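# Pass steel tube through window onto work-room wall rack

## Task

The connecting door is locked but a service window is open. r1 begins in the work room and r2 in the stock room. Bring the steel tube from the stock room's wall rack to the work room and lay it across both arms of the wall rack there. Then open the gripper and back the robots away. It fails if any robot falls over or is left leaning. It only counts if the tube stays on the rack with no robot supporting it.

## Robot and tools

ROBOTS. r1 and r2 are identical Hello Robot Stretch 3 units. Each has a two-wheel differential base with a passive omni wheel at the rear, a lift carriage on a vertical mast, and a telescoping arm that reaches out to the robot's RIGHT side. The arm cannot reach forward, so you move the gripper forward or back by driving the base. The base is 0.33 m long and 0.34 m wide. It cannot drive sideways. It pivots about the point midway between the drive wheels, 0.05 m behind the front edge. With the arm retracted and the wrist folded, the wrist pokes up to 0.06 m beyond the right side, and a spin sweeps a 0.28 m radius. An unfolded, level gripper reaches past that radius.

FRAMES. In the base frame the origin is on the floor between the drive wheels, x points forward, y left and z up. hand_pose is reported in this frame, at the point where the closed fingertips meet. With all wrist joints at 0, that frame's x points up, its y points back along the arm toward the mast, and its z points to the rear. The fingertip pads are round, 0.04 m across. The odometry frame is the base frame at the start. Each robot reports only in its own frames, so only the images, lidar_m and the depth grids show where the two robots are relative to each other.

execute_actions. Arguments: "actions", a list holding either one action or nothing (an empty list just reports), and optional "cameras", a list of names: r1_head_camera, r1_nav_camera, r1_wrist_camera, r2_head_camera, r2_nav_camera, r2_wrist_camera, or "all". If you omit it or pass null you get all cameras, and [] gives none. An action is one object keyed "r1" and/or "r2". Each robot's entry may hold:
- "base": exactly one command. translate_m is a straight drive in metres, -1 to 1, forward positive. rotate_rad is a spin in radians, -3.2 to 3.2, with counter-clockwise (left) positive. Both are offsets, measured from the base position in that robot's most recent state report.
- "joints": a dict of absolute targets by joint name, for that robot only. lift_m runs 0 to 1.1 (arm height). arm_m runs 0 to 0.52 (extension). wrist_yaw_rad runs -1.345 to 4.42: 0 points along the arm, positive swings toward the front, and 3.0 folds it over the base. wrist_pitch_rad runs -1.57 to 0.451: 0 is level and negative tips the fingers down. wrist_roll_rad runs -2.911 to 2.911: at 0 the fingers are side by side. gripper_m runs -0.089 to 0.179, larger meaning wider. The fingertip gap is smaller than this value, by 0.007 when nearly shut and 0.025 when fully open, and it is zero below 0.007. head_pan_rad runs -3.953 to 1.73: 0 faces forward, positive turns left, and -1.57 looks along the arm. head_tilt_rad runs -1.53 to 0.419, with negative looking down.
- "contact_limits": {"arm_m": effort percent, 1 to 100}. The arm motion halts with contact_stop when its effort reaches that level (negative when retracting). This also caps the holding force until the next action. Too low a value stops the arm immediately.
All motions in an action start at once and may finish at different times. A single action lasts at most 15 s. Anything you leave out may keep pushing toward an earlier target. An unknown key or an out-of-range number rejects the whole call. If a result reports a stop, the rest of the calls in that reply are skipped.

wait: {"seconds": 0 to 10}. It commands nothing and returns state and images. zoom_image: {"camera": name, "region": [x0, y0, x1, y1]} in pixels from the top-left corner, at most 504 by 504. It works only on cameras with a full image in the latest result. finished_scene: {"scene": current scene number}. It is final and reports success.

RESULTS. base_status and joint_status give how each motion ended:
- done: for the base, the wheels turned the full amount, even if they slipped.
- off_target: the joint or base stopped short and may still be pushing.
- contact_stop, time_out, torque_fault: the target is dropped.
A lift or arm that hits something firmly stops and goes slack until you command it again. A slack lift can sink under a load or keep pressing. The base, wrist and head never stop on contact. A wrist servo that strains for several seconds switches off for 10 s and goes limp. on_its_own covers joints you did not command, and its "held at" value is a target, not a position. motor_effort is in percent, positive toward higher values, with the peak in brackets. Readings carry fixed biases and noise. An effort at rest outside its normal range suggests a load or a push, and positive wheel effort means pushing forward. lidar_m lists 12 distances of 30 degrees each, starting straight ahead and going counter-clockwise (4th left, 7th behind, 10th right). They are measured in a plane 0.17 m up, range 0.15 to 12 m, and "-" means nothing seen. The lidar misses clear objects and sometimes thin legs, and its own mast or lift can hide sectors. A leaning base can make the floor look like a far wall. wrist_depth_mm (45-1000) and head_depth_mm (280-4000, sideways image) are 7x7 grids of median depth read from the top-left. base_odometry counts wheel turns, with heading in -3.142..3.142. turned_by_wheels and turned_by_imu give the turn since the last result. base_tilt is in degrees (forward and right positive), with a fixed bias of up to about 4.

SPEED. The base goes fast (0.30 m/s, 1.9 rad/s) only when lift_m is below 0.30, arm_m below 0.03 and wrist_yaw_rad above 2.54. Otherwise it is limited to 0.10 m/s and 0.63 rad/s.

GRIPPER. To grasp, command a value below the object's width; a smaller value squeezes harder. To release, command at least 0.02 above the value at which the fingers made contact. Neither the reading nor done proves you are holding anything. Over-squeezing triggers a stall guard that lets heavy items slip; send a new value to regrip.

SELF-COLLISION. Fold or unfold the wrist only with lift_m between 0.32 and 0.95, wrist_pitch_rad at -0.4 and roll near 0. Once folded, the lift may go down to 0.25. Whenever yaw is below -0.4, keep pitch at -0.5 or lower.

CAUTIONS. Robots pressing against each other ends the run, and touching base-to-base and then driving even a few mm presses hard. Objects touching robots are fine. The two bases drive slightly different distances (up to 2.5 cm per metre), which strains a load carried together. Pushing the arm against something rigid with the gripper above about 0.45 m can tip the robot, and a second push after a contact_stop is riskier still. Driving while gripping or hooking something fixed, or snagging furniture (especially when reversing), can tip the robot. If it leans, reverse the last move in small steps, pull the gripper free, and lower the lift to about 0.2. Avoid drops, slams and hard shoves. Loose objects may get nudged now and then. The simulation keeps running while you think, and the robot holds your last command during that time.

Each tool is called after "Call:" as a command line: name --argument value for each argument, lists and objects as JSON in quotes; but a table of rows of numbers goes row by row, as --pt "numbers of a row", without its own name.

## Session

Call:
execute_actions --actions '[]'

Scene clock: 0.00 s.
r1.base_odometry: x=+0.000 y=+0.000 heading=+0.000 (m, m, rad; r1's odometry frame)
r1.turned_by_wheels: +0.000 (rad since the last result)
r1.turned_by_imu: +0.000 (rad since the last result)
r1.base_tilt: forward=-0.1 right=-0.1 (deg)
r1.lidar_m: 2.64 2.55 2.66 2.73 2.65 2.48 1.83 1.76 1.83 2.20 2.12 2.21
r1.head_depth_mm: 2114 2602 2663 2675 2689 2734 2136 / 2096 2867 2976 3025 3075 2942 2152 / 2096 3189 3269 3256 3297 3171 2153 / 2076 2996 3018 3024 3033 2986 2158 / 2065 2795 2836 2855 2852 2836 2172 / 2059 2664 2662 2651 2702 2671 2175 / 2052 2497 2520 2524 2539 2549 2188
r1.base_status: not commanded
r1.joint_positions: lift_m=+0.473 arm_m=-0.001 wrist_yaw_rad=+2.915 wrist_pitch_rad=-0.615 wrist_roll_rad=-0.009 gripper_m=+0.037 head_pan_rad=+0.018 head_tilt_rad=-0.023
r1.joint_status: not commanded
r1.motor_effort: left_wheel=+1 right_wheel=-1 lift_m=+32 arm_m=-1 wrist_yaw_rad=+0 wrist_pitch_rad=+6 wrist_roll_rad=+0 gripper_m=+0 head_pan_rad=+0 head_tilt_rad=+2 (%)
r1.hand_pose: x=+0.0226 y=+0.0466 z=+0.4446 quat_wxyz=(+0.288, +0.690, +0.138, +0.649) (m; r1's base frame)
r1.wrist_depth_mm: - - - - - - - / - - - - - - - / 978 - 986 - - - - / 804 799 811 863 835 852 847 / 710 715 725 711 726 712 731 / 623 618 - 613 637 625 633 / 547 575 - 561 553 558 568
r2.base_odometry: x=+0.000 y=+0.000 heading=+0.000 (m, m, rad; r2's odometry frame)
r2.turned_by_wheels: +0.000 (rad since the last result)
r2.turned_by_imu: +0.000 (rad since the last result)
r2.base_tilt: forward=+0.9 right=-2.1 (deg)
r2.lidar_m: 2.70 2.11 2.06 1.93 1.52 1.50 1.61 2.37 2.68 2.86 2.86 2.82
r2.head_depth_mm: 2077 2797 2846 2846 2862 2877 2211 / 2087 2980 3020 3054 3051 3011 2237 / 2112 3172 3285 3289 3252 3209 2247 / 2072 3270 3465 3478 3493 3263 2235 / 2115 3062 3086 3148 3167 3129 2227 / 2085 2753 2761 2748 2823 2777 2230 / 2119 2474 2471 2467 2521 2498 2217
r2.base_status: not commanded
r2.joint_positions: lift_m=+0.553 arm_m=+0.001 wrist_yaw_rad=+2.953 wrist_pitch_rad=-0.376 wrist_roll_rad=+0.016 gripper_m=+0.037 head_pan_rad=+0.011 head_tilt_rad=-0.010
r2.joint_status: not commanded
r2.motor_effort: left_wheel=+0 right_wheel=-1 lift_m=+30 arm_m=+0 wrist_yaw_rad=+0 wrist_pitch_rad=+8 wrist_roll_rad=+0 gripper_m=+0 head_pan_rad=+1 head_tilt_rad=+2 (%)
r2.hand_pose: x=+0.0217 y=+0.0796 z=+0.5752 quat_wxyz=(+0.198, +0.709, +0.065, +0.674) (m; r2's base frame)
r2.wrist_depth_mm: - - - - - - - / - - - - - - - / - - - - - - - / - - - - - - - / - - - - - - - / 955 933 - 911 954 952 922 / 793 790 782 799 774 807 786
pictures: r1_head_camera (sideways: a quarter turn clockwise sets it upright), r1_nav_camera (sideways: a quarter turn counterclockwise sets it upright), r1_wrist_camera, r2_head_camera (sideways: a quarter turn clockwise sets it upright), r2_nav_camera (sideways: a quarter turn counterclockwise sets it upright), r2_wrist_camera
Images, in order (width x height): r1_head_camera 896x504, r1_nav_camera 672x504, r1_wrist_camera 644x364, r2_head_camera 896x504, r2_nav_camera 672x504, r2_wrist_camera 644x364.

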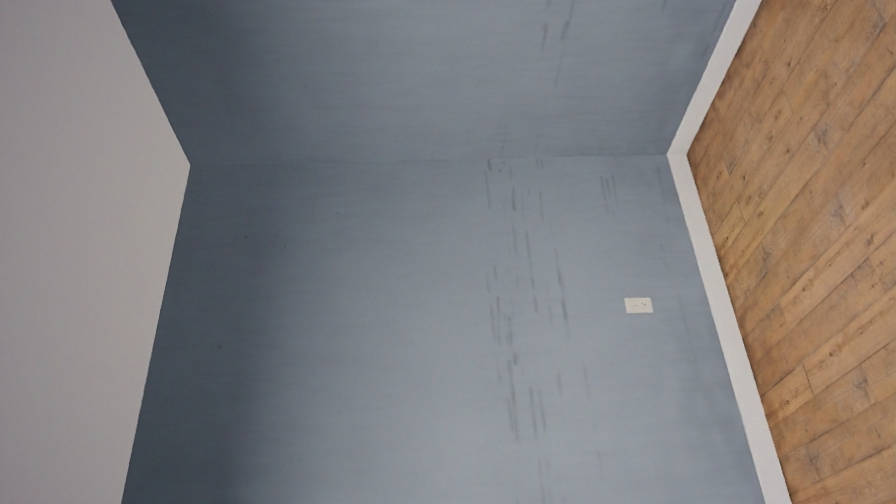

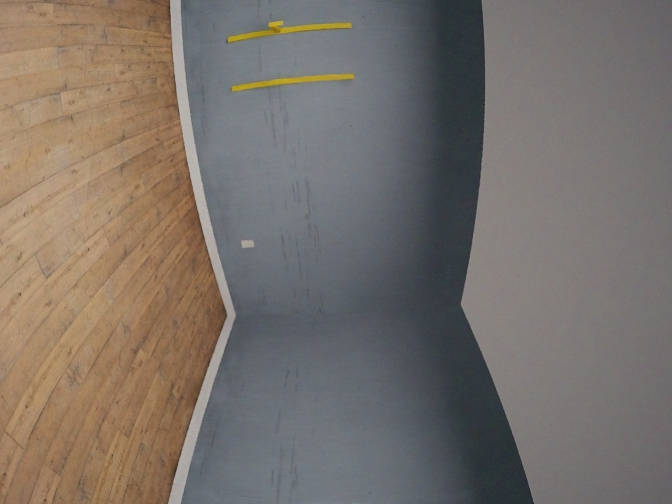

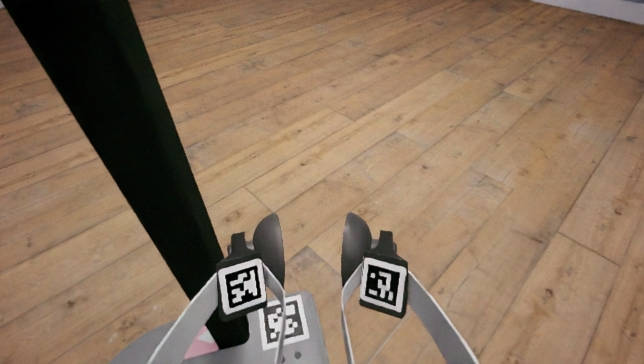

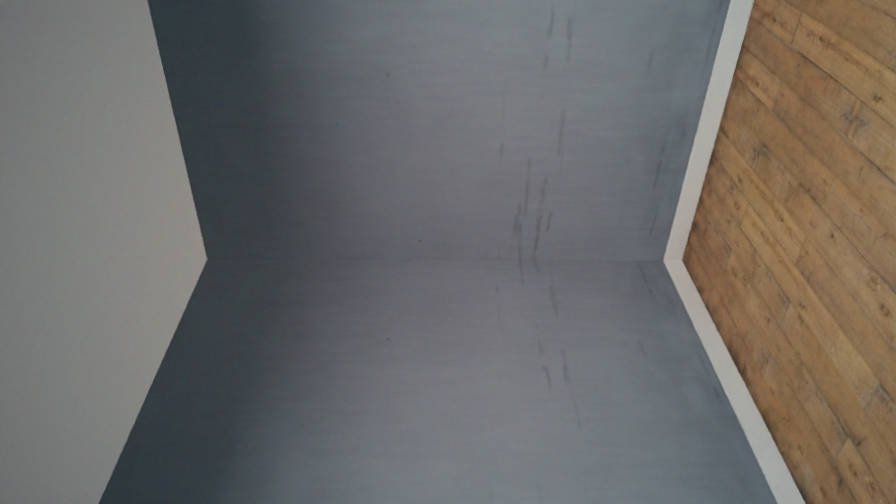

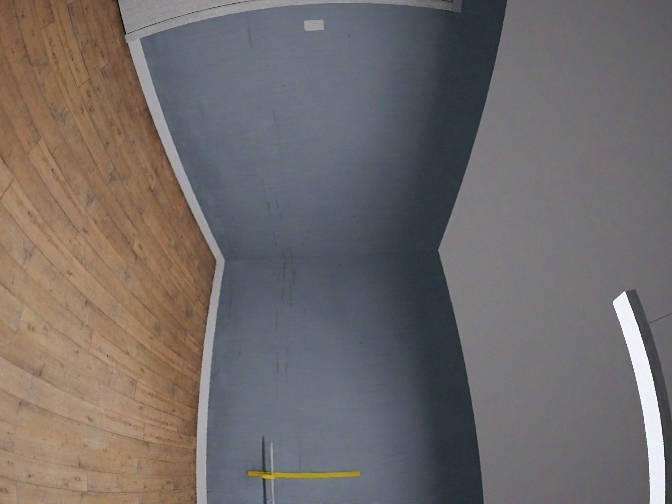

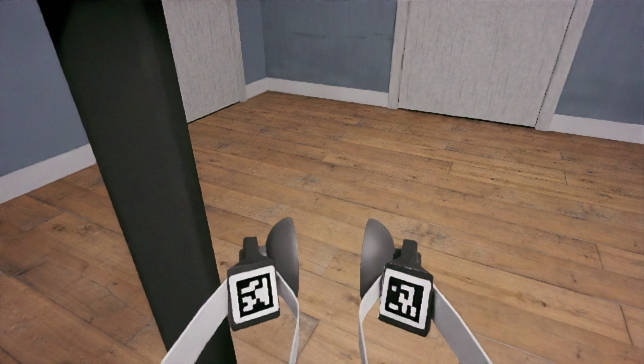

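Call:
execute_actions --actions '[{"r1":{"base":{"rotate_rad":-2.62},"joints":{"head_tilt_rad":-0.2}},"r2":{"base":{"rotate_rad":-0.86},"joints":{"lift_m":0.28,"wrist_pitch_rad":-0.4,"arm_m":0,"head_pan_rad":0.12,"head_tilt_rad":-0.2}}}]' --cameras '["r1_nav_camera","r1_head_camera","r2_head_camera"]'

Scene clock: 23.10 s.
r1.base_odometry: x=+0.000 y=+0.000 heading=-2.620 (m, m, rad; r1's odometry frame)
r1.turned_by_wheels: -2.620 (rad since the last result)
r1.turned_by_imu: -2.554 (rad since the last result)
r1.base_tilt: forward=-0.1 right=+0.1 (deg)
r1.lidar_m: 1.76 1.84 2.19 2.12 2.22 2.62 2.55 2.65 2.71 2.63 2.45 1.82
r1.head_depth_mm: 1593 1653 1733 1789 1883 1963 1684 / 1597 - - 1838 1861 1972 1692 / 1583 - - 1906 1865 1956 1698 / 1580 - - 1925 1871 1951 1697 / 1573 - - 1948 1856 1956 1713 / 1573 - - 1812 1855 1934 1713 / 1568 1636 1691 1770 1864 1942 1721
r1.base_status: done
r1.joint_positions: lift_m=+0.473 arm_m=-0.001 wrist_yaw_rad=+2.915 wrist_pitch_rad=-0.615 wrist_roll_rad=-0.009 gripper_m=+0.037 head_pan_rad=+0.018 head_tilt_rad=-0.198
r1.joint_status: all done
r1.motor_effort: left_wheel=+3(7) right_wheel=-3(4) lift_m=+32(32) arm_m=-1(1) wrist_yaw_rad=+0(0) wrist_pitch_rad=+6(6) wrist_roll_rad=+0(0) gripper_m=+0(0) head_pan_rad=+0(0) head_tilt_rad=-3(16) (%)
r1.hand_pose: x=+0.0226 y=+0.0466 z=+0.4446 quat_wxyz=(+0.288, +0.690, +0.138, +0.649) (m; r1's base frame)
r1.wrist_depth_mm: - - - - - - - / - - - - - - - / 980 - 995 - - - - / 818 778 821 822 847 844 836 / 703 696 723 710 718 726 718 / 615 620 - 649 636 623 630 / 541 568 - 573 548 557 561
r2.base_odometry: x=+0.000 y=+0.000 heading=-0.860 (m, m, rad; r2's odometry frame)
r2.turned_by_wheels: -0.860 (rad since the last result)
r2.turned_by_imu: -0.873 (rad since the last result)
r2.base_tilt: forward=+1.0 right=-2.0 (deg)
r2.lidar_m: 2.81 2.81 2.39 2.07 2.06 1.71 1.50 1.50 1.77 2.67 2.68 3.14
r2.head_depth_mm: 2680 2839 2933 3082 3172 2275 1715 / 2641 2767 2890 3022 3088 2251 1719 / 2590 2718 2869 2981 3051 2262 1721 / 2587 2697 2827 2902 2993 2270 1710 / 2548 2670 2776 2831 2976 2264 1716 / 2518 2627 2753 2825 2958 2260 1708 / 2486 2601 2691 2800 2897 2272 1706
r2.base_status: done
r2.joint_positions: lift_m=+0.280 arm_m=+0.001 wrist_yaw_rad=+2.953 wrist_pitch_rad=-0.415 wrist_roll_rad=+0.016 gripper_m=+0.037 head_pan_rad=+0.113 head_tilt_rad=-0.198
r2.joint_status: all done
r2.motor_effort: left_wheel=+4(7) right_wheel=-2(4) lift_m=+21(26) arm_m=+0(0) wrist_yaw_rad=+0(0) wrist_pitch_rad=+8(9) wrist_roll_rad=+0(0) gripper_m=+0(0) head_pan_rad=+5(19) head_tilt_rad=-2(22) (%)
r2.hand_pose: x=+0.0208 y=+0.0749 z=+0.2938 quat_wxyz=(+0.211, +0.708, +0.079, +0.670) (m; r2's base frame)
r2.wrist_depth_mm: - - - - - - - / - - - - - - - / - - - - - - - / 785 - 792 787 795 772 792 / 630 644 673 647 667 632 630 / 533 542 - 536 544 535 533 / 469 - - - 444 453 462
pictures: r1_head_camera (sideways: a quarter turn clockwise sets it upright), r1_nav_camera (sideways: a quarter turn counterclockwise sets it upright), r2_head_camera (sideways: a quarter turn clockwise sets it upright)
Images, in order (width x height): r1_head_camera 896x504, r1_nav_camera 672x504, r2_head_camera 896x504.

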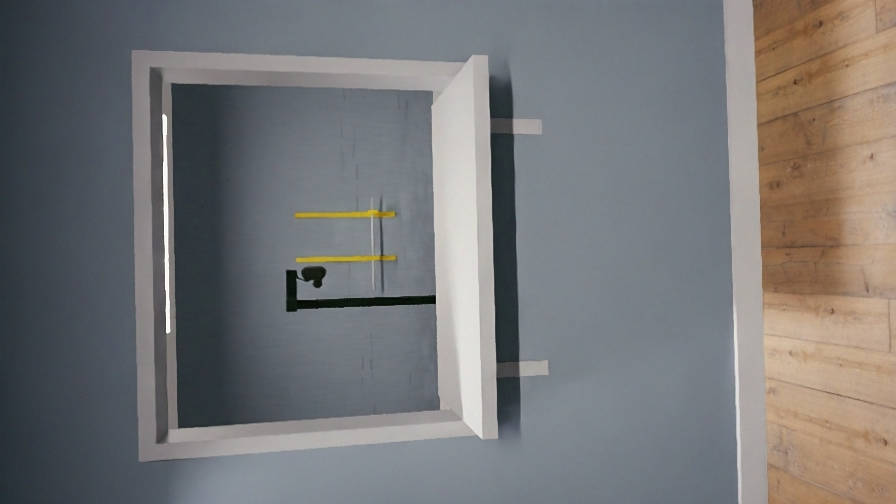

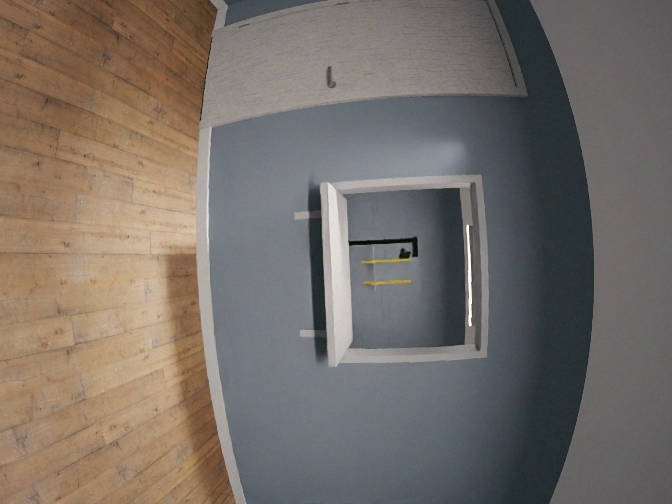

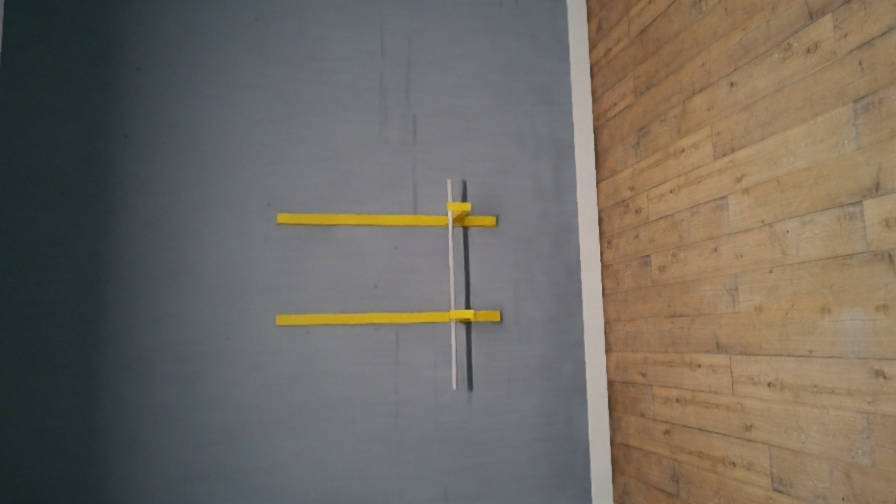

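Call:
execute_actions --actions '[{"r1":{"base":{"rotate_rad":-0.02},"joints":{"wrist_pitch_rad":-0.4,"lift_m":0.7}},"r2":{"base":{"translate_m":1.0}}}]' --cameras '[]'

Call:
execute_actions --actions '[{"r1":{"base":{"translate_m":0.35},"joints":{"wrist_yaw_rad":1.57,"head_tilt_rad":-0.4,"gripper_m":0.07}},"r2":{"base":{"translate_m":1.0}}}]' --cameras '[]'

Call:
execute_actions --actions '[{"r1":{"base":{"translate_m":0.17},"joints":{"lift_m":0.9}},"r2":{"base":{"translate_m":0.17},"joints":{"lift_m":0.5}}}]' --cameras '[]'

Call:
execute_actions --actions '[{"r1":{"base":{"translate_m":0.28},"joints":{"lift_m":1.0,"wrist_pitch_rad":-0.5}},"r2":{"base":{"rotate_rad":1.80},"joints":{"lift_m":0.83,"wrist_yaw_rad":1.57,"gripper_m":0.07,"head_pan_rad":-1.3,"head_tilt_rad":-0.75}}}]' --cameras '["r1_head_camera","r2_head_camera","r2_nav_camera","r2_wrist_camera"]'

Scene clock: 35.03 s.
r1.base_odometry: x=+0.000 y=+0.000 heading=-2.640 (m, m, rad; r1's odometry frame)
r1.turned_by_wheels: -0.020 (rad since the last result)
r1.turned_by_imu: -0.018 (rad since the last result)
r1.base_tilt: forward=+0.0 right=+0.1 (deg)
r1.lidar_m: 1.76 1.83 2.20 2.12 2.21 2.64 2.55 2.65 2.72 2.63 2.49 1.83
r1.head_depth_mm: 1601 1667 1732 1814 1883 1968 1697 / 1593 1746 - 1827 1885 1977 1701 / 1590 - - 1902 1875 1959 1702 / 1578 - - 1914 1859 1962 1705 / 1572 - - 1949 1864 1938 1717 / 1572 - - 1965 1832 1931 1721 / 1565 1625 1703 1763 1842 1928 1718
r1.base_status: done
r1.joint_positions: lift_m=+0.700 arm_m=-0.001 wrist_yaw_rad=+2.915 wrist_pitch_rad=-0.422 wrist_roll_rad=-0.009 gripper_m=+0.037 head_pan_rad=+0.018 head_tilt_rad=-0.198
r1.joint_status: all done
r1.motor_effort: left_wheel=+3(9) right_wheel=-3(5) lift_m=+41(42) arm_m=-1(1) wrist_yaw_rad=+0(0) wrist_pitch_rad=+10(10) wrist_roll_rad=+0(0) gripper_m=+0(0) head_pan_rad=+1(0) head_tilt_rad=-1(1) (%)
r1.hand_pose: x=+0.0290 y=+0.0744 z=+0.7114 quat_wxyz=(+0.225, +0.700, +0.070, +0.674) (m; r1's base frame)
r1.wrist_depth_mm: - - - - - - - / - - - - - - - / - - - - - - - / - - - - - - - / - - - - - - - / - - - - - - - / 865 841 831 829 852 850 861
r2.base_odometry: x=+0.653 y=-0.758 heading=-0.860 (m, m, rad; r2's odometry frame)
r2.turned_by_wheels: +0.000 (rad since the last result)
r2.turned_by_imu: -0.004 (rad since the last result)
r2.base_tilt: forward=+0.9 right=-2.1 (deg)
r2.lidar_m: 1.84 1.84 2.17 2.31 2.32 2.70 2.47 2.47 2.79 2.44 2.44 2.11
r2.head_depth_mm: 1729 1816 1890 1970 2059 2150 1715 / 1716 1792 1857 1943 2035 2089 1726 / 1700 1759 1830 1928 2011 2086 1708 / 1671 1740 1798 1882 1958 2066 1710 / 1652 1709 1787 1862 1932 2007 1708 / 1630 1697 1748 1818 1912 1969 1696 / 1608 1677 1739 1808 1886 1961 1700
r2.base_status: done
r2.joint_positions: lift_m=+0.280 arm_m=+0.001 wrist_yaw_rad=+2.953 wrist_pitch_rad=-0.415 wrist_roll_rad=+0.016 gripper_m=+0.037 head_pan_rad=+0.113 head_tilt_rad=-0.198
r2.joint_status: not commanded
r2.motor_effort: left_wheel=+3(13) right_wheel=-2(4) lift_m=+21(21) arm_m=+0(0) wrist_yaw_rad=+0(0) wrist_pitch_rad=+8(8) wrist_roll_rad=+0(0) gripper_m=+0(0) head_pan_rad=+5(6) head_tilt_rad=-1(2) (%)
r2.hand_pose: x=+0.0208 y=+0.0749 z=+0.2937 quat_wxyz=(+0.211, +0.708, +0.079, +0.670) (m; r2's base frame)
r2.wrist_depth_mm: - - - - - - - / - - - - - - - / - - - - - - - / 791 - 782 795 807 789 789 / 648 638 668 636 669 639 646 / 537 533 - 535 535 522 529 / 477 - - - 447 456 458
pictures: none
No camera images: the call's "cameras" was empty. Leave "cameras" out to get every camera's image.

Scene clock: 40.03 s.
r1.base_odometry: x=-0.307 y=-0.168 heading=-2.640 (m, m, rad; r1's odometry frame)
r1.turned_by_wheels: +0.000 (rad since the last result)
r1.turned_by_imu: +0.001 (rad since the last result)
r1.base_tilt: forward=+0.0 right=+0.0 (deg)
r1.lidar_m: 1.41 1.46 1.99 2.12 2.20 2.99 2.89 3.00 2.74 2.63 2.00 1.47
r1.head_depth_mm: 1311 1345 1432 1537 1688 1753 1411 / - - - 1523 1669 1754 1407 / - - - 1521 1664 1756 1410 / - - - 1509 1652 1755 1409 / - - - 1506 1638 1743 1415 / - - - 1500 1636 1722 1418 / - - 1477 1492 1633 1720 1419
r1.base_status: done
r1.joint_positions: lift_m=+0.700 arm_m=-0.001 wrist_yaw_rad=+1.574 wrist_pitch_rad=-0.422 wrist_roll_rad=-0.009 gripper_m=+0.070 head_pan_rad=+0.018 head_tilt_rad=-0.395
r1.joint_status: all done
r1.motor_effort: left_wheel=+3(9) right_wheel=-2(3) lift_m=+42(42) arm_m=-1(1) wrist_yaw_rad=-4(2) wrist_pitch_rad=+10(10) wrist_roll_rad=+0(0) gripper_m=+0(98) head_pan_rad=+0(1) head_tilt_rad=-3(22) (%)
r1.hand_pose: x=+0.2025 y=-0.1433 z=+0.7114 quat_wxyz=(+0.595, +0.592, -0.380, +0.388) (m; r1's base frame)
r1.wrist_depth_mm: - - - - - - - / - - - - - - - / - - - - - - - / - - - - - - - / - - - - - - - / - - - - - - - / 844 872 848 880 855 880 862
r2.base_odometry: x=+1.305 y=-1.515 heading=-0.860 (m, m, rad; r2's odometry frame)
r2.turned_by_wheels: +0.000 (rad since the last result)
r2.turned_by_imu: -0.003 (rad since the last result)
r2.base_tilt: forward=+0.9 right=-2.1 (deg)
r2.lidar_m: 0.88 0.88 1.03 1.83 2.56 3.00 3.43 3.44 2.52 2.20 1.71 1.01
r2.head_depth_mm: 797 830 867 901 943 990 1044 / 786 817 851 892 931 975 1033 / 775 810 840 877 917 961 1007 / 767 794 829 864 905 944 995 / 754 780 805 831 877 917 950 / 747 775 808 839 876 919 952 / 737 767 793 825 862 901 937
r2.base_status: done
r2.joint_positions: lift_m=+0.280 arm_m=+0.001 wrist_yaw_rad=+2.953 wrist_pitch_rad=-0.415 wrist_roll_rad=+0.016 gripper_m=+0.037 head_pan_rad=+0.113 head_tilt_rad=-0.199
r2.joint_status: not commanded
r2.motor_effort: left_wheel=+3(13) right_wheel=-2(5) lift_m=+21(21) arm_m=-1(0) wrist_yaw_rad=+0(0) wrist_pitch_rad=+9(9) wrist_roll_rad=+0(0) gripper_m=+0(0) head_pan_rad=+5(5) head_tilt_rad=-1(1) (%)
r2.hand_pose: x=+0.0208 y=+0.0749 z=+0.2937 quat_wxyz=(+0.211, +0.708, +0.079, +0.670) (m; r2's base frame)
r2.wrist_depth_mm: - - - - - - 777 / - - - - - - 797 / - - - - - - 808 / 798 - 800 780 775 798 783 / 638 629 657 638 660 631 636 / 535 534 - 536 539 535 530 / 470 - - - 446 459 454
pictures: none
No camera images: the call's "cameras" was empty. Leave "cameras" out to get every camera's image.

Scene clock: 42.97 s.
r1.base_odometry: x=-0.456 y=-0.250 heading=-2.640 (m, m, rad; r1's odometry frame)
r1.turned_by_wheels: +0.000 (rad since the last result)
r1.turned_by_imu: +0.000 (rad since the last result)
r1.base_tilt: forward=+0.0 right=+0.0 (deg)
r1.lidar_m: 1.25 1.30 1.75 2.12 2.20 3.03 3.06 3.16 2.72 2.63 1.77 1.29
r1.head_depth_mm: - - 1356 1348 1470 1598 1410 / - - - 1335 1459 1590 1413 / - - - 1330 1459 1591 1416 / - - - 1324 1443 1590 1418 / - - - 1312 1431 1587 1413 / - - - 1235 1429 1577 1418 / - - - 1241 1425 1567 1422
r1.base_status: done
r1.joint_positions: lift_m=+0.900 arm_m=-0.001 wrist_yaw_rad=+1.574 wrist_pitch_rad=-0.421 wrist_roll_rad=-0.009 gripper_m=+0.070 head_pan_rad=+0.018 head_tilt_rad=-0.395
r1.joint_status: all done
r1.motor_effort: left_wheel=+3(10) right_wheel=-2(3) lift_m=+43(41) arm_m=-1(1) wrist_yaw_rad=-1(2) wrist_pitch_rad=+9(10) wrist_roll_rad=+0(0) gripper_m=+0(0) head_pan_rad=+1(0) head_tilt_rad=-1(3) (%)
r1.hand_pose: x=+0.2026 y=-0.1433 z=+0.9116 quat_wxyz=(+0.595, +0.592, -0.380, +0.388) (m; r1's base frame)
r1.wrist_depth_mm: - - - - - - - / - - - - - - - / - - - - - - - / - - - - - - - / - - - - - - - / - - - - - - - / - - - - - - -
r2.base_odometry: x=+1.416 y=-1.644 heading=-0.859 (m, m, rad; r2's odometry frame)
r2.turned_by_wheels: +0.000 (rad since the last result)
r2.turned_by_imu: -0.001 (rad since the last result)
r2.base_tilt: forward=+1.0 right=-2.1 (deg)
r2.lidar_m: 0.71 0.72 0.84 1.49 2.60 3.04 3.57 3.60 2.49 2.16 1.39 0.82
r2.head_depth_mm: 636 664 694 723 758 797 836 / 630 655 683 714 746 781 823 / 620 645 673 701 733 769 808 / 612 637 663 692 721 757 792 / 605 625 652 680 704 737 769 / 597 616 634 660 696 728 765 / 589 611 635 663 692 722 756
r2.base_status: done
r2.joint_positions: lift_m=+0.500 arm_m=+0.001 wrist_yaw_rad=+2.953 wrist_pitch_rad=-0.416 wrist_roll_rad=+0.016 gripper_m=+0.037 head_pan_rad=+0.113 head_tilt_rad=-0.199
r2.joint_status: all done
r2.motor_effort: left_wheel=+3(13) right_wheel=-2(5) lift_m=+40(42) arm_m=-1(0) wrist_yaw_rad=+0(0) wrist_pitch_rad=+9(9) wrist_roll_rad=+0(0) gripper_m=+0(0) head_pan_rad=+5(5) head_tilt_rad=-1(1) (%)
r2.hand_pose: x=+0.0208 y=+0.0748 z=+0.5127 quat_wxyz=(+0.211, +0.708, +0.079, +0.670) (m; r2's base frame)
r2.wrist_depth_mm: - - - - - 811 620 / - - - - - 826 657 / - - - - - 868 672 / - - - - - 896 700 / 965 963 - 974 - 898 708 / 840 828 - 821 834 820 732 / 694 710 698 713 693 709 681
pictures: none
No camera images: the call's "cameras" was empty. Leave "cameras" out to get every camera's image.

Scene clock: 46.80 s.
r1.base_odometry: x=-0.701 y=-0.385 heading=-2.639 (m, m, rad; r1's odometry frame)
r1.turned_by_wheels: +0.000 (rad since the last result)
r1.turned_by_imu: +0.001 (rad since the last result)
r1.base_tilt: forward=+0.0 right=+0.0 (deg)
r1.lidar_m: 0.97 1.01 1.34 2.12 2.20 3.02 3.34 3.47 2.73 2.63 1.37 1.00
r1.head_depth_mm: - - - 979 1127 1249 1348 / - - - 983 1117 1233 1337 / - - - 987 1117 1228 1334 / - - - 993 1105 1228 1337 / - - - 994 1100 1217 1332 / - - - 998 1096 1207 1321 / - - - 999 1087 1201 1315
r1.base_status: done
r1.joint_positions: lift_m=+1.000 arm_m=-0.001 wrist_yaw_rad=+1.574 wrist_pitch_rad=-0.513 wrist_roll_rad=-0.009 gripper_m=+0.070 head_pan_rad=+0.018 head_tilt_rad=-0.395
r1.joint_status: all done
r1.motor_effort: left_wheel=+3(9) right_wheel=-2(3) lift_m=+42(43) arm_m=-1(0) wrist_yaw_rad=-2(3) wrist_pitch_rad=+6(9) wrist_roll_rad=+0(1) gripper_m=+0(0) head_pan_rad=+1(1) head_tilt_rad=-3(3) (%)
r1.hand_pose: x=+0.1900 y=-0.1434 z=+0.9915 quat_wxyz=(+0.612, +0.609, -0.353, +0.360) (m; r1's base frame)
r1.wrist_depth_mm: 793 845 825 860 858 813 823 / 878 912 893 908 893 897 908 / 989 998 - - - - - / - - - - - - - / - - - - - - - / - - - - - - - / - - - - - - -
r2.base_odometry: x=+1.416 y=-1.644 heading=+0.940 (m, m, rad; r2's odometry frame)
r2.turned_by_wheels: +1.800 (rad since the last result)
r2.turned_by_imu: +1.823 (rad since the last result)
r2.base_tilt: forward=+0.9 right=-2.1 (deg)
r2.lidar_m: 2.59 2.69 3.61 3.59 3.12 2.25 2.16 1.03 0.74 0.71 0.74 1.00
r2.head_depth_mm: 567 646 741 867 1034 1188 - / 592 660 751 857 1052 1263 - / 608 690 792 916 1083 1317 - / 625 712 822 944 1188 1352 - / 640 731 851 991 1246 1375 - / 658 752 868 1005 1312 1348 1177 / 659 754 902 1007 1391 1380 1171
r2.base_status: done
r2.joint_positions: lift_m=+0.830 arm_m=+0.001 wrist_yaw_rad=+1.573 wrist_pitch_rad=-0.416 wrist_roll_rad=+0.016 gripper_m=+0.070 head_pan_rad=-1.293 head_tilt_rad=-0.741
r2.joint_status: all done
r2.motor_effort: left_wheel=-3(7) right_wheel=+1(4) lift_m=+40(41) arm_m=+0(0) wrist_yaw_rad=-3(5) wrist_pitch_rad=+9(9) wrist_roll_rad=+0(0) gripper_m=+0(96) head_pan_rad=-4(54) head_tilt_rad=-6(42) (%)
r2.hand_pose: x=+0.2033 y=-0.1456 z=+0.8428 quat_wxyz=(+0.589, +0.596, -0.390, +0.382) (m; r2's base frame)
r2.wrist_depth_mm: - - - - - - 755 / - - - - - - 730 / - - - - - - 704 / - - - - - - 734 / - - - - - - 428 / - - - - - - 730 / - - - - - - 726
pictures: r1_head_camera (sideways: a quarter turn clockwise sets it upright), r2_head_camera (sideways: a quarter turn clockwise sets it upright), r2_nav_camera (sideways: a quarter turn counterclockwise sets it upright), r2_wrist_camera
Images, in order (width x height): r1_head_camera 896x504, r2_head_camera 896x504, r2_nav_camera 672x504, r2_wrist_camera 644x364.

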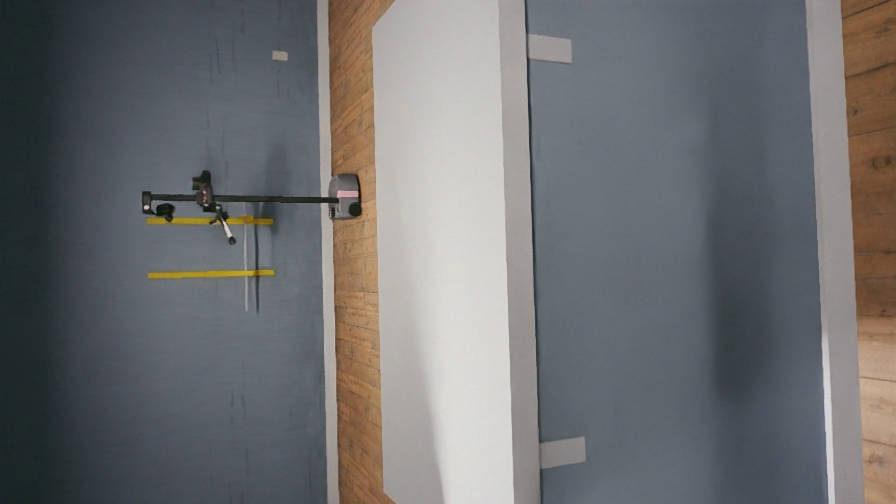

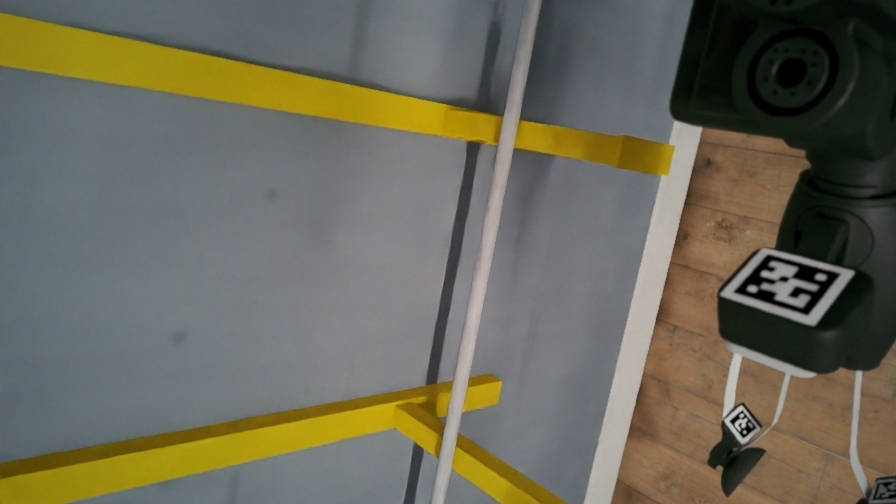

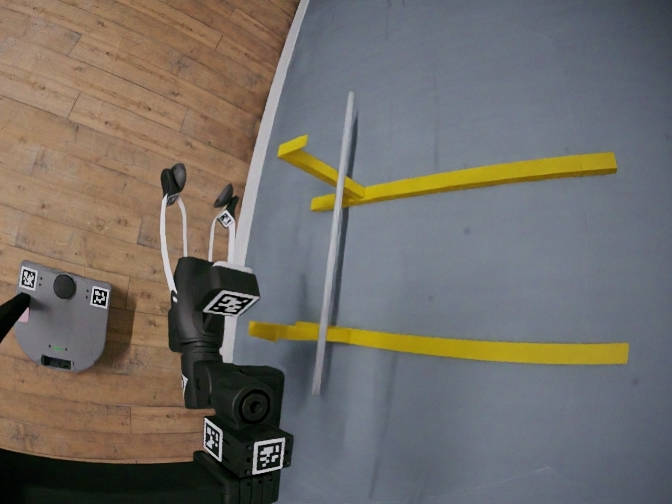

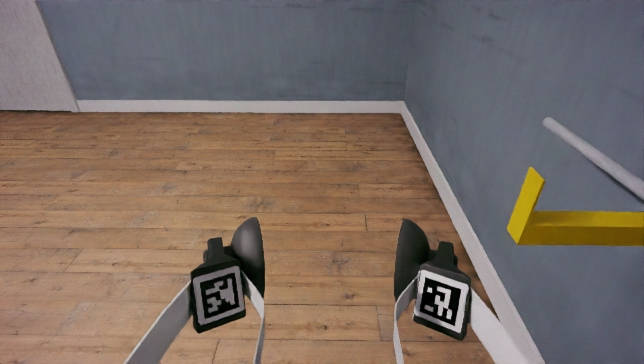

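Call:
execute_actions --actions '[{"r1":{"base":{"translate_m":0.3},"joints":{"head_tilt_rad":-0.6}},"r2":{"base":{"translate_m":0.065},"joints":{"lift_m":0.80,"arm_m":0.41,"wrist_pitch_rad":-0.46,"wrist_roll_rad":0}}}]' --cameras '["r1_head_camera","r2_head_camera","r2_nav_camera","r2_wrist_camera"]'

Scene clock: 59.70 s.
r1.base_odometry: x=-0.964 y=-0.529 heading=-2.639 (m, m, rad; r1's odometry frame)
r1.turned_by_wheels: +0.000 (rad since the last result)
r1.turned_by_imu: +0.001 (rad since the last result)
r1.base_tilt: forward=+0.0 right=+0.0 (deg)
r1.lidar_m: 0.67 0.70 0.96 2.12 2.20 3.01 3.61 3.72 2.74 2.58 0.95 0.69
r1.head_depth_mm: - - 934 674 902 1076 - / - - 937 674 895 1064 1212 / - - 938 675 887 1055 1218 / - - 937 676 882 1049 1211 / - - 937 675 876 1038 1198 / - - 941 676 872 1032 1192 / - - 937 677 867 1023 1191
r1.base_status: done
r1.joint_positions: lift_m=+1.000 arm_m=-0.001 wrist_yaw_rad=+1.574 wrist_pitch_rad=-0.513 wrist_roll_rad=-0.009 gripper_m=+0.070 head_pan_rad=+0.018 head_tilt_rad=-0.593
r1.joint_status: all done
r1.motor_effort: left_wheel=+3(9) right_wheel=-2(3) lift_m=+41(40) arm_m=+0(1) wrist_yaw_rad=-3(2) wrist_pitch_rad=+6(6) wrist_roll_rad=+0(0) gripper_m=+0(0) head_pan_rad=+0(0) head_tilt_rad=-5(26) (%)
r1.hand_pose: x=+0.1900 y=-0.1434 z=+0.9915 quat_wxyz=(+0.612, +0.609, -0.353, +0.360) (m; r1's base frame)
r1.wrist_depth_mm: 713 - - - - 580 543 / 541 554 558 562 563 580 608 / 445 444 441 447 454 456 691 / 733 729 749 740 747 771 778 / 849 836 830 854 856 867 887 / - - - - - - - / - - - - - - -
r2.base_odometry: x=+1.455 y=-1.592 heading=+0.940 (m, m, rad; r2's odometry frame)
r2.turned_by_wheels: +0.000 (rad since the last result)
r2.turned_by_imu: -0.002 (rad since the last result)
r2.base_tilt: forward=+0.9 right=-2.1 (deg)
r2.lidar_m: 2.53 2.62 3.52 3.59 3.23 2.32 2.23 1.03 0.74 0.71 0.74 1.00
r2.head_depth_mm: 577 641 - 858 1034 1265 1173 / 594 669 754 904 1010 1295 1172 / 608 687 774 934 1129 1310 1176 / 624 710 817 957 1183 1335 1176 / 640 728 847 969 1246 1349 1179 / 644 730 853 917 1309 1359 1175 / 671 772 909 1064 1267 1344 1178
r2.base_status: done
r2.joint_positions: lift_m=+0.800 arm_m=+0.410 wrist_yaw_rad=+1.571 wrist_pitch_rad=-0.474 wrist_roll_rad=+0.004 gripper_m=+0.070 head_pan_rad=-1.293 head_tilt_rad=-0.741
r2.joint_status: all done
r2.motor_effort: left_wheel=-2(5) right_wheel=+1(4) lift_m=+20(35) arm_m=+3(5) wrist_yaw_rad=-2(3) wrist_pitch_rad=+8(9) wrist_roll_rad=-2(1) gripper_m=+0(0) head_pan_rad=-3(4) head_tilt_rad=-6(6) (%)
r2.hand_pose: x=+0.1956 y=-0.5546 z=+0.8007 quat_wxyz=(+0.603, +0.604, -0.369, +0.368) (m; r2's base frame)
r2.wrist_depth_mm: - - - - 663 257 207 / - - - - 657 269 206 / - - - - 661 286 205 / - - - - 558 305 205 / - - 366 362 356 308 204 / - - - - 905 297 203 / - 989 998 969 631 285 202
pictures: r1_head_camera (sideways: a quarter turn clockwise sets it upright), r2_head_camera (sideways: a quarter turn clockwise sets it upright), r2_nav_camera (sideways: a quarter turn counterclockwise sets it upright), r2_wrist_camera
Images, in order (width x height): r1_head_camera 896x504, r2_head_camera 896x504, r2_nav_camera 672x504, r2_wrist_camera 644x364.

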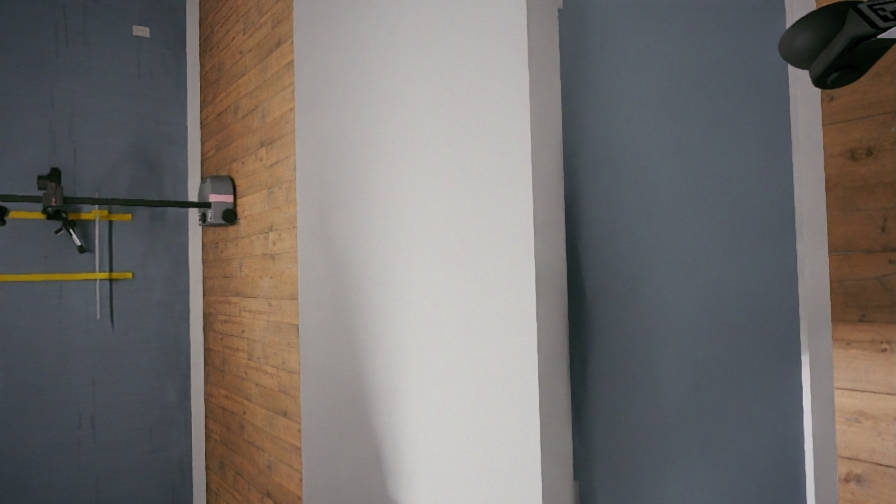

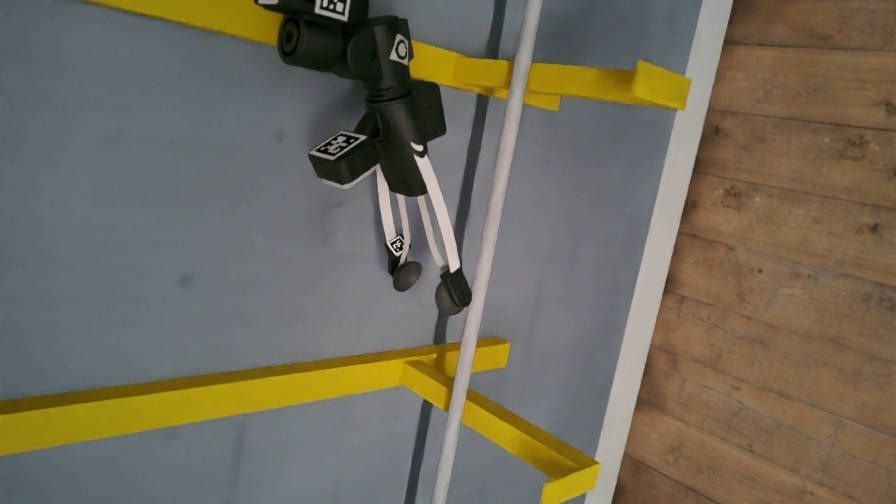

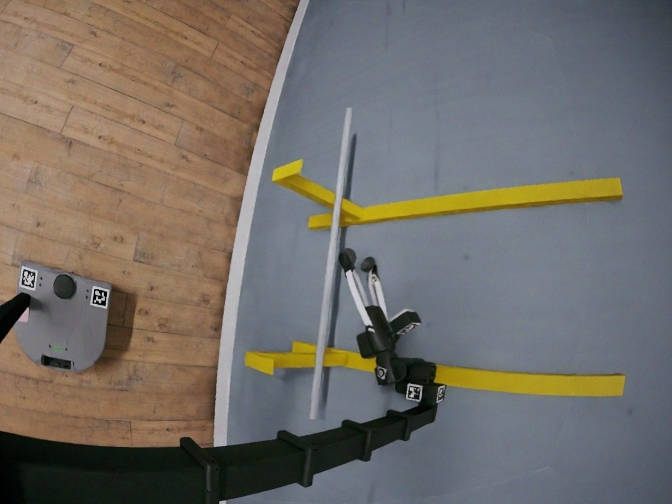

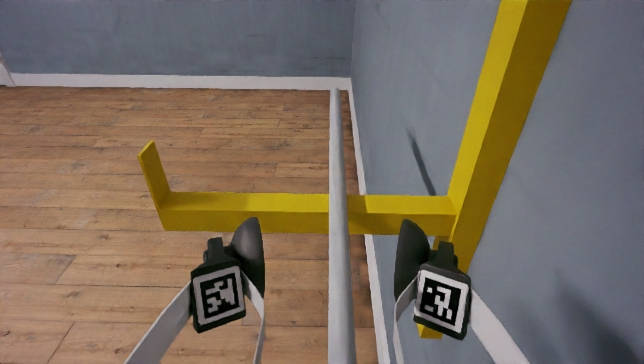

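Call:
execute_actions --actions '[{"r2":{"joints":{"lift_m":0.72,"arm_m":0.419}}}]' --cameras '["r2_head_camera","r2_wrist_camera","r1_head_camera"]'

Call:
zoom_image --camera "r1_head_camera" --region '[30,170,190,340]'

Call:
zoom_image --camera "r2_head_camera" --region '[400,200,600,360]'

Scene clock: 66.20 s.
r1.base_odometry: x=-0.964 y=-0.529 heading=-2.639 (m, m, rad; r1's odometry frame)
r1.turned_by_wheels: +0.000 (rad since the last result)
r1.turned_by_imu: +0.001 (rad since the last result)
r1.base_tilt: forward=+0.0 right=+0.0 (deg)
r1.lidar_m: 0.67 0.70 0.96 2.12 2.20 3.04 3.62 3.71 2.73 2.57 0.95 0.70
r1.head_depth_mm: - - 937 674 903 1075 - / - - 937 674 895 1065 1212 / - - 939 674 887 1054 1212 / - - 939 675 883 1046 1214 / - - 938 675 878 1040 1202 / - - 938 674 869 1031 1194 / - - 942 676 866 1024 1189
r1.base_status: not commanded
r1.joint_positions: lift_m=+1.000 arm_m=-0.001 wrist_yaw_rad=+1.574 wrist_pitch_rad=-0.513 wrist_roll_rad=-0.009 gripper_m=+0.070 head_pan_rad=+0.018 head_tilt_rad=-0.593
r1.joint_status: not commanded
r1.motor_effort: left_wheel=+3(3) right_wheel=-2(3) lift_m=+41(41) arm_m=-1(1) wrist_yaw_rad=-3(2) wrist_pitch_rad=+6(6) wrist_roll_rad=+0(0) gripper_m=+0(0) head_pan_rad=+0(1) head_tilt_rad=-5(4) (%)
r1.hand_pose: x=+0.1900 y=-0.1434 z=+0.9915 quat_wxyz=(+0.612, +0.609, -0.353, +0.360) (m; r1's base frame)
r1.wrist_depth_mm: 712 - - - - 578 541 / 545 554 555 563 572 575 606 / 440 444 450 453 450 459 675 / 748 748 747 738 758 765 751 / 844 869 850 865 865 857 881 / - - - - - - - / - - - - - - -
r2.base_odometry: x=+1.455 y=-1.592 heading=+0.940 (m, m, rad; r2's odometry frame)
r2.turned_by_wheels: +0.000 (rad since the last result)
r2.turned_by_imu: -0.001 (rad since the last result)
r2.base_tilt: forward=+0.9 right=-2.1 (deg)
r2.lidar_m: 2.53 2.62 3.54 3.58 3.21 2.32 2.22 1.03 0.74 0.71 0.74 0.99
r2.head_depth_mm: 576 640 712 888 1038 1270 1176 / 593 670 765 850 1011 1294 1180 / 609 688 788 899 1131 1313 1175 / 623 707 819 927 1179 1329 1177 / 640 727 845 974 1239 1345 1174 / 642 731 849 920 1300 1345 1178 / 671 776 907 1063 1267 1343 1174
r2.base_status: not commanded
r2.joint_positions: lift_m=+0.720 arm_m=+0.419 wrist_yaw_rad=+1.571 wrist_pitch_rad=-0.474 wrist_roll_rad=+0.004 gripper_m=+0.070 head_pan_rad=-1.293 head_tilt_rad=-0.741
r2.joint_status: all done
r2.motor_effort: left_wheel=-3(3) right_wheel=+1(1) lift_m=+20(20) arm_m=+3(4) wrist_yaw_rad=-1(1) wrist_pitch_rad=+8(8) wrist_roll_rad=-1(2) gripper_m=+0(0) head_pan_rad=-4(4) head_tilt_rad=-6(5) (%)
r2.hand_pose: x=+0.1956 y=-0.5636 z=+0.7207 quat_wxyz=(+0.603, +0.604, -0.369, +0.368) (m; r2's base frame)
r2.wrist_depth_mm: - - - - 627 246 196 / - - - - 625 261 195 / - 327 324 310 325 282 194 / - - - - 374 291 194 / - - - - 709 291 192 / - - - 973 842 279 192 / 904 914 908 873 586 268 191
pictures: r1_head_camera (sideways: a quarter turn clockwise sets it upright), r2_head_camera (sideways: a quarter turn clockwise sets it upright), r2_wrist_camera
Images, in order (width x height): r1_head_camera 896x504, r2_head_camera 896x504, r2_wrist_camera 644x364.

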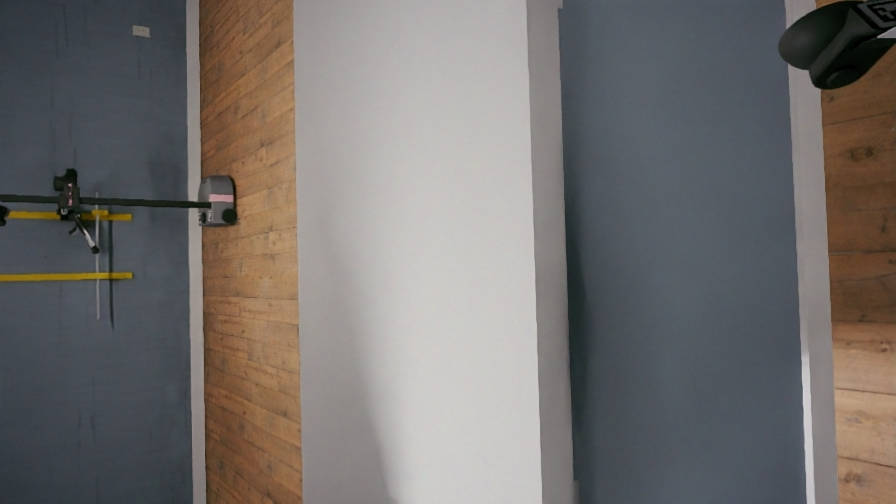

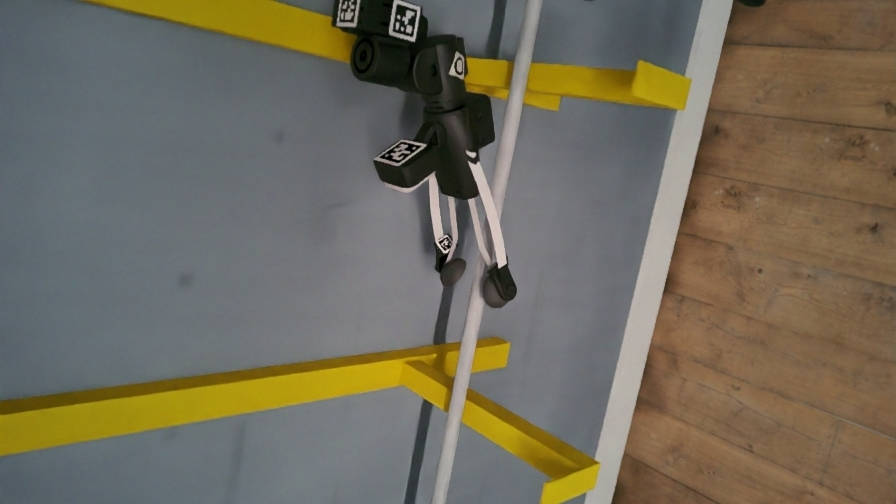

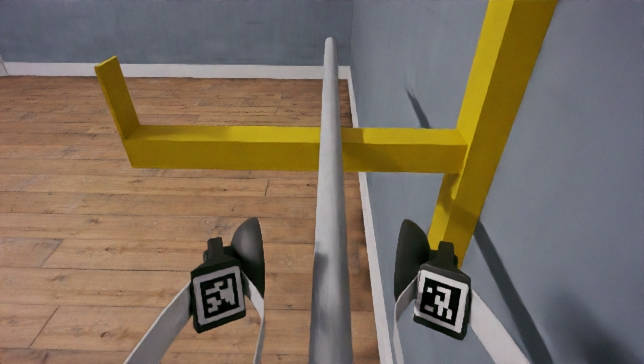

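Region (30, 170, 190, 340) of r1_head_camera's 896x504 image, scaled by 2.965, with more detail than that image has; it fills the left 474 columns of this view, and the rest is white.

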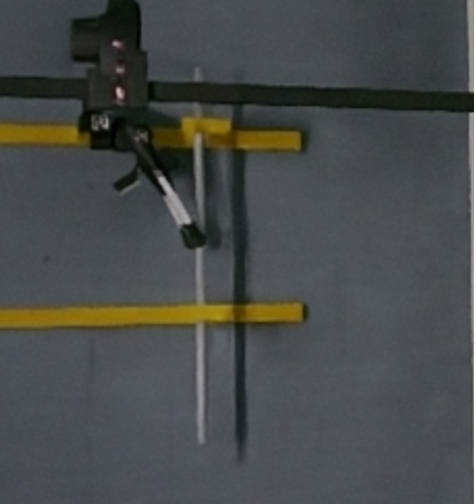

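Region (400, 200, 600, 360) of r2_head_camera's 896x504 image, scaled by 2.520, with more detail than that image has; it fills the top 403 rows of this view, and the rest is white.

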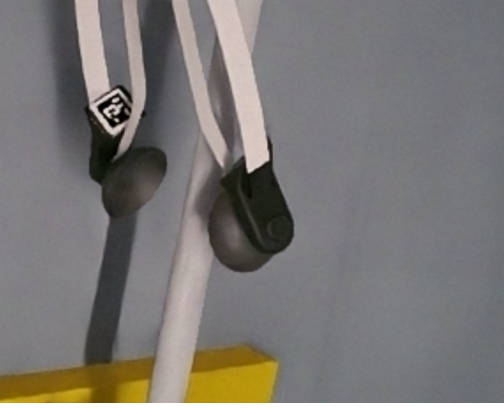

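Call:
execute_actions --actions '[{"r2":{"base":{"translate_m":0.012},"joints":{"lift_m":0.707,"gripper_m":0.04}}}]' --cameras '["r2_head_camera","r2_wrist_camera"]'

Call:
zoom_image --camera "r2_head_camera" --region '[400,80,600,360]'

Scene clock: 70.13 s.
r1.base_odometry: x=-0.964 y=-0.529 heading=-2.639 (m, m, rad; r1's odometry frame)
r1.turned_by_wheels: +0.000 (rad since the last result)
r1.turned_by_imu: +0.000 (rad since the last result)
r1.base_tilt: forward=+0.0 right=+0.0 (deg)
r1.lidar_m: 0.67 0.70 0.96 2.11 2.20 3.00 3.61 3.71 2.74 2.57 0.95 0.69
r1.head_depth_mm: - - 935 674 901 1078 - / - - 935 675 895 1064 1213 / - - 937 674 888 1056 1218 / - - 935 675 881 1044 1213 / - - 937 676 878 1042 1198 / - - 937 677 868 1030 1197 / - - 938 676 864 1025 1187
r1.base_status: not commanded
r1.joint_positions: lift_m=+1.000 arm_m=-0.001 wrist_yaw_rad=+1.574 wrist_pitch_rad=-0.513 wrist_roll_rad=-0.009 gripper_m=+0.070 head_pan_rad=+0.018 head_tilt_rad=-0.593
r1.joint_status: not commanded
r1.motor_effort: left_wheel=+3(3) right_wheel=-3(2) lift_m=+41(41) arm_m=+0(1) wrist_yaw_rad=-2(1) wrist_pitch_rad=+6(6) wrist_roll_rad=+0(0) gripper_m=+1(0) head_pan_rad=+0(0) head_tilt_rad=-4(4) (%)
r1.hand_pose: x=+0.1900 y=-0.1434 z=+0.9915 quat_wxyz=(+0.612, +0.609, -0.353, +0.360) (m; r1's base frame)
r1.wrist_depth_mm: 705 - - - - 584 555 / 547 550 553 562 570 579 609 / 442 441 448 452 451 446 671 / 748 740 750 761 760 757 753 / 845 872 837 880 856 875 894 / - - - - - - - / - - - - - - -
r2.base_odometry: x=+1.462 y=-1.582 heading=+0.940 (m, m, rad; r2's odometry frame)
r2.turned_by_wheels: +0.000 (rad since the last result)
r2.turned_by_imu: -0.001 (rad since the last result)
r2.base_tilt: forward=+0.9 right=-2.2 (deg)
r2.lidar_m: 2.52 2.60 3.50 3.60 3.24 2.33 2.24 1.03 0.74 0.71 0.74 1.00
r2.head_depth_mm: 579 646 714 875 1004 1257 1179 / 593 671 765 864 1055 1287 1176 / 608 687 791 877 1130 1317 1177 / 623 707 818 928 1184 1331 1175 / 638 729 848 979 1241 1344 1172 / 637 729 861 957 1313 1347 1175 / 671 775 906 1074 1277 1345 1169
r2.base_status: done
r2.joint_positions: lift_m=+0.707 arm_m=+0.419 wrist_yaw_rad=+1.571 wrist_pitch_rad=-0.474 wrist_roll_rad=+0.004 gripper_m=+0.040 head_pan_rad=-1.293 head_tilt_rad=-0.741
r2.joint_status: all done
r2.motor_effort: left_wheel=-4(4) right_wheel=+1(5) lift_m=+20(19) arm_m=+4(3) wrist_yaw_rad=-1(1) wrist_pitch_rad=+8(8) wrist_roll_rad=-2(1) gripper_m=+0(97) head_pan_rad=-3(4) head_tilt_rad=-5(5) (%)
r2.hand_pose: x=+0.1956 y=-0.5636 z=+0.7077 quat_wxyz=(+0.603, +0.604, -0.369, +0.368) (m; r2's base frame)
r2.wrist_depth_mm: - - - - 619 238 194 / - - - - 616 257 193 / - 301 297 296 295 272 193 / - - - - 524 291 193 / - - - - 523 290 192 / - - - 967 - 290 192 / 889 871 869 130 682 269 190
pictures: r2_head_camera (sideways: a quarter turn clockwise sets it upright), r2_wrist_camera
Images, in order (width x height): r2_head_camera 896x504, r2_wrist_camera 644x364.

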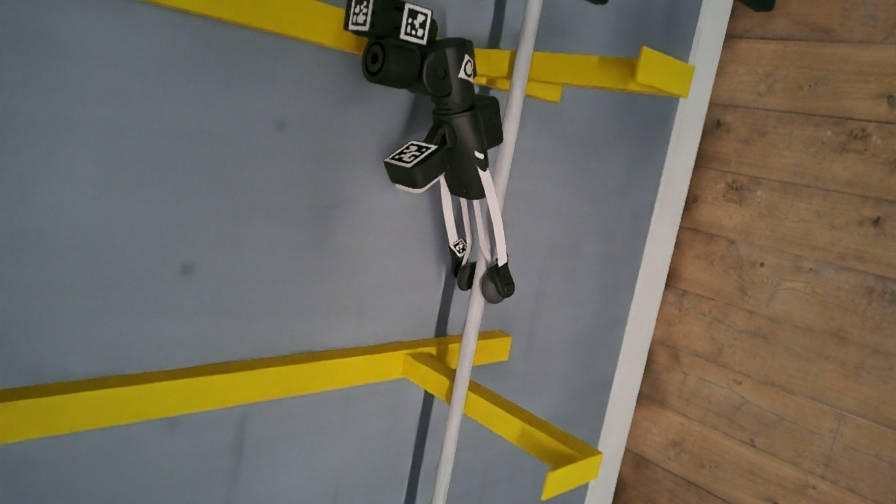

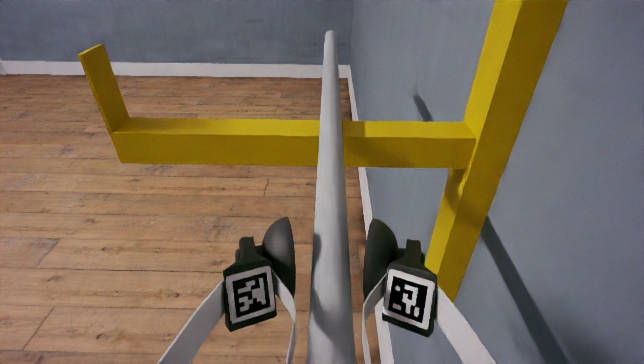

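Region (400, 80, 600, 360) of r2_head_camera's 896x504 image, scaled by 1.800, with more detail than that image has; it fills the left 360 columns of this view, and the rest is white.

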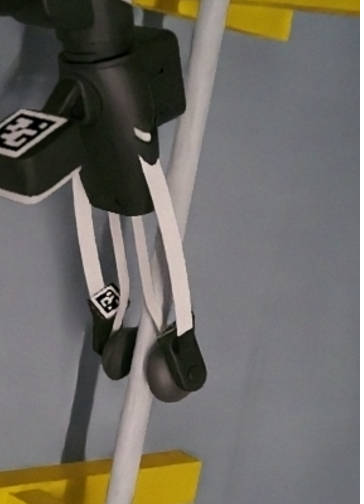

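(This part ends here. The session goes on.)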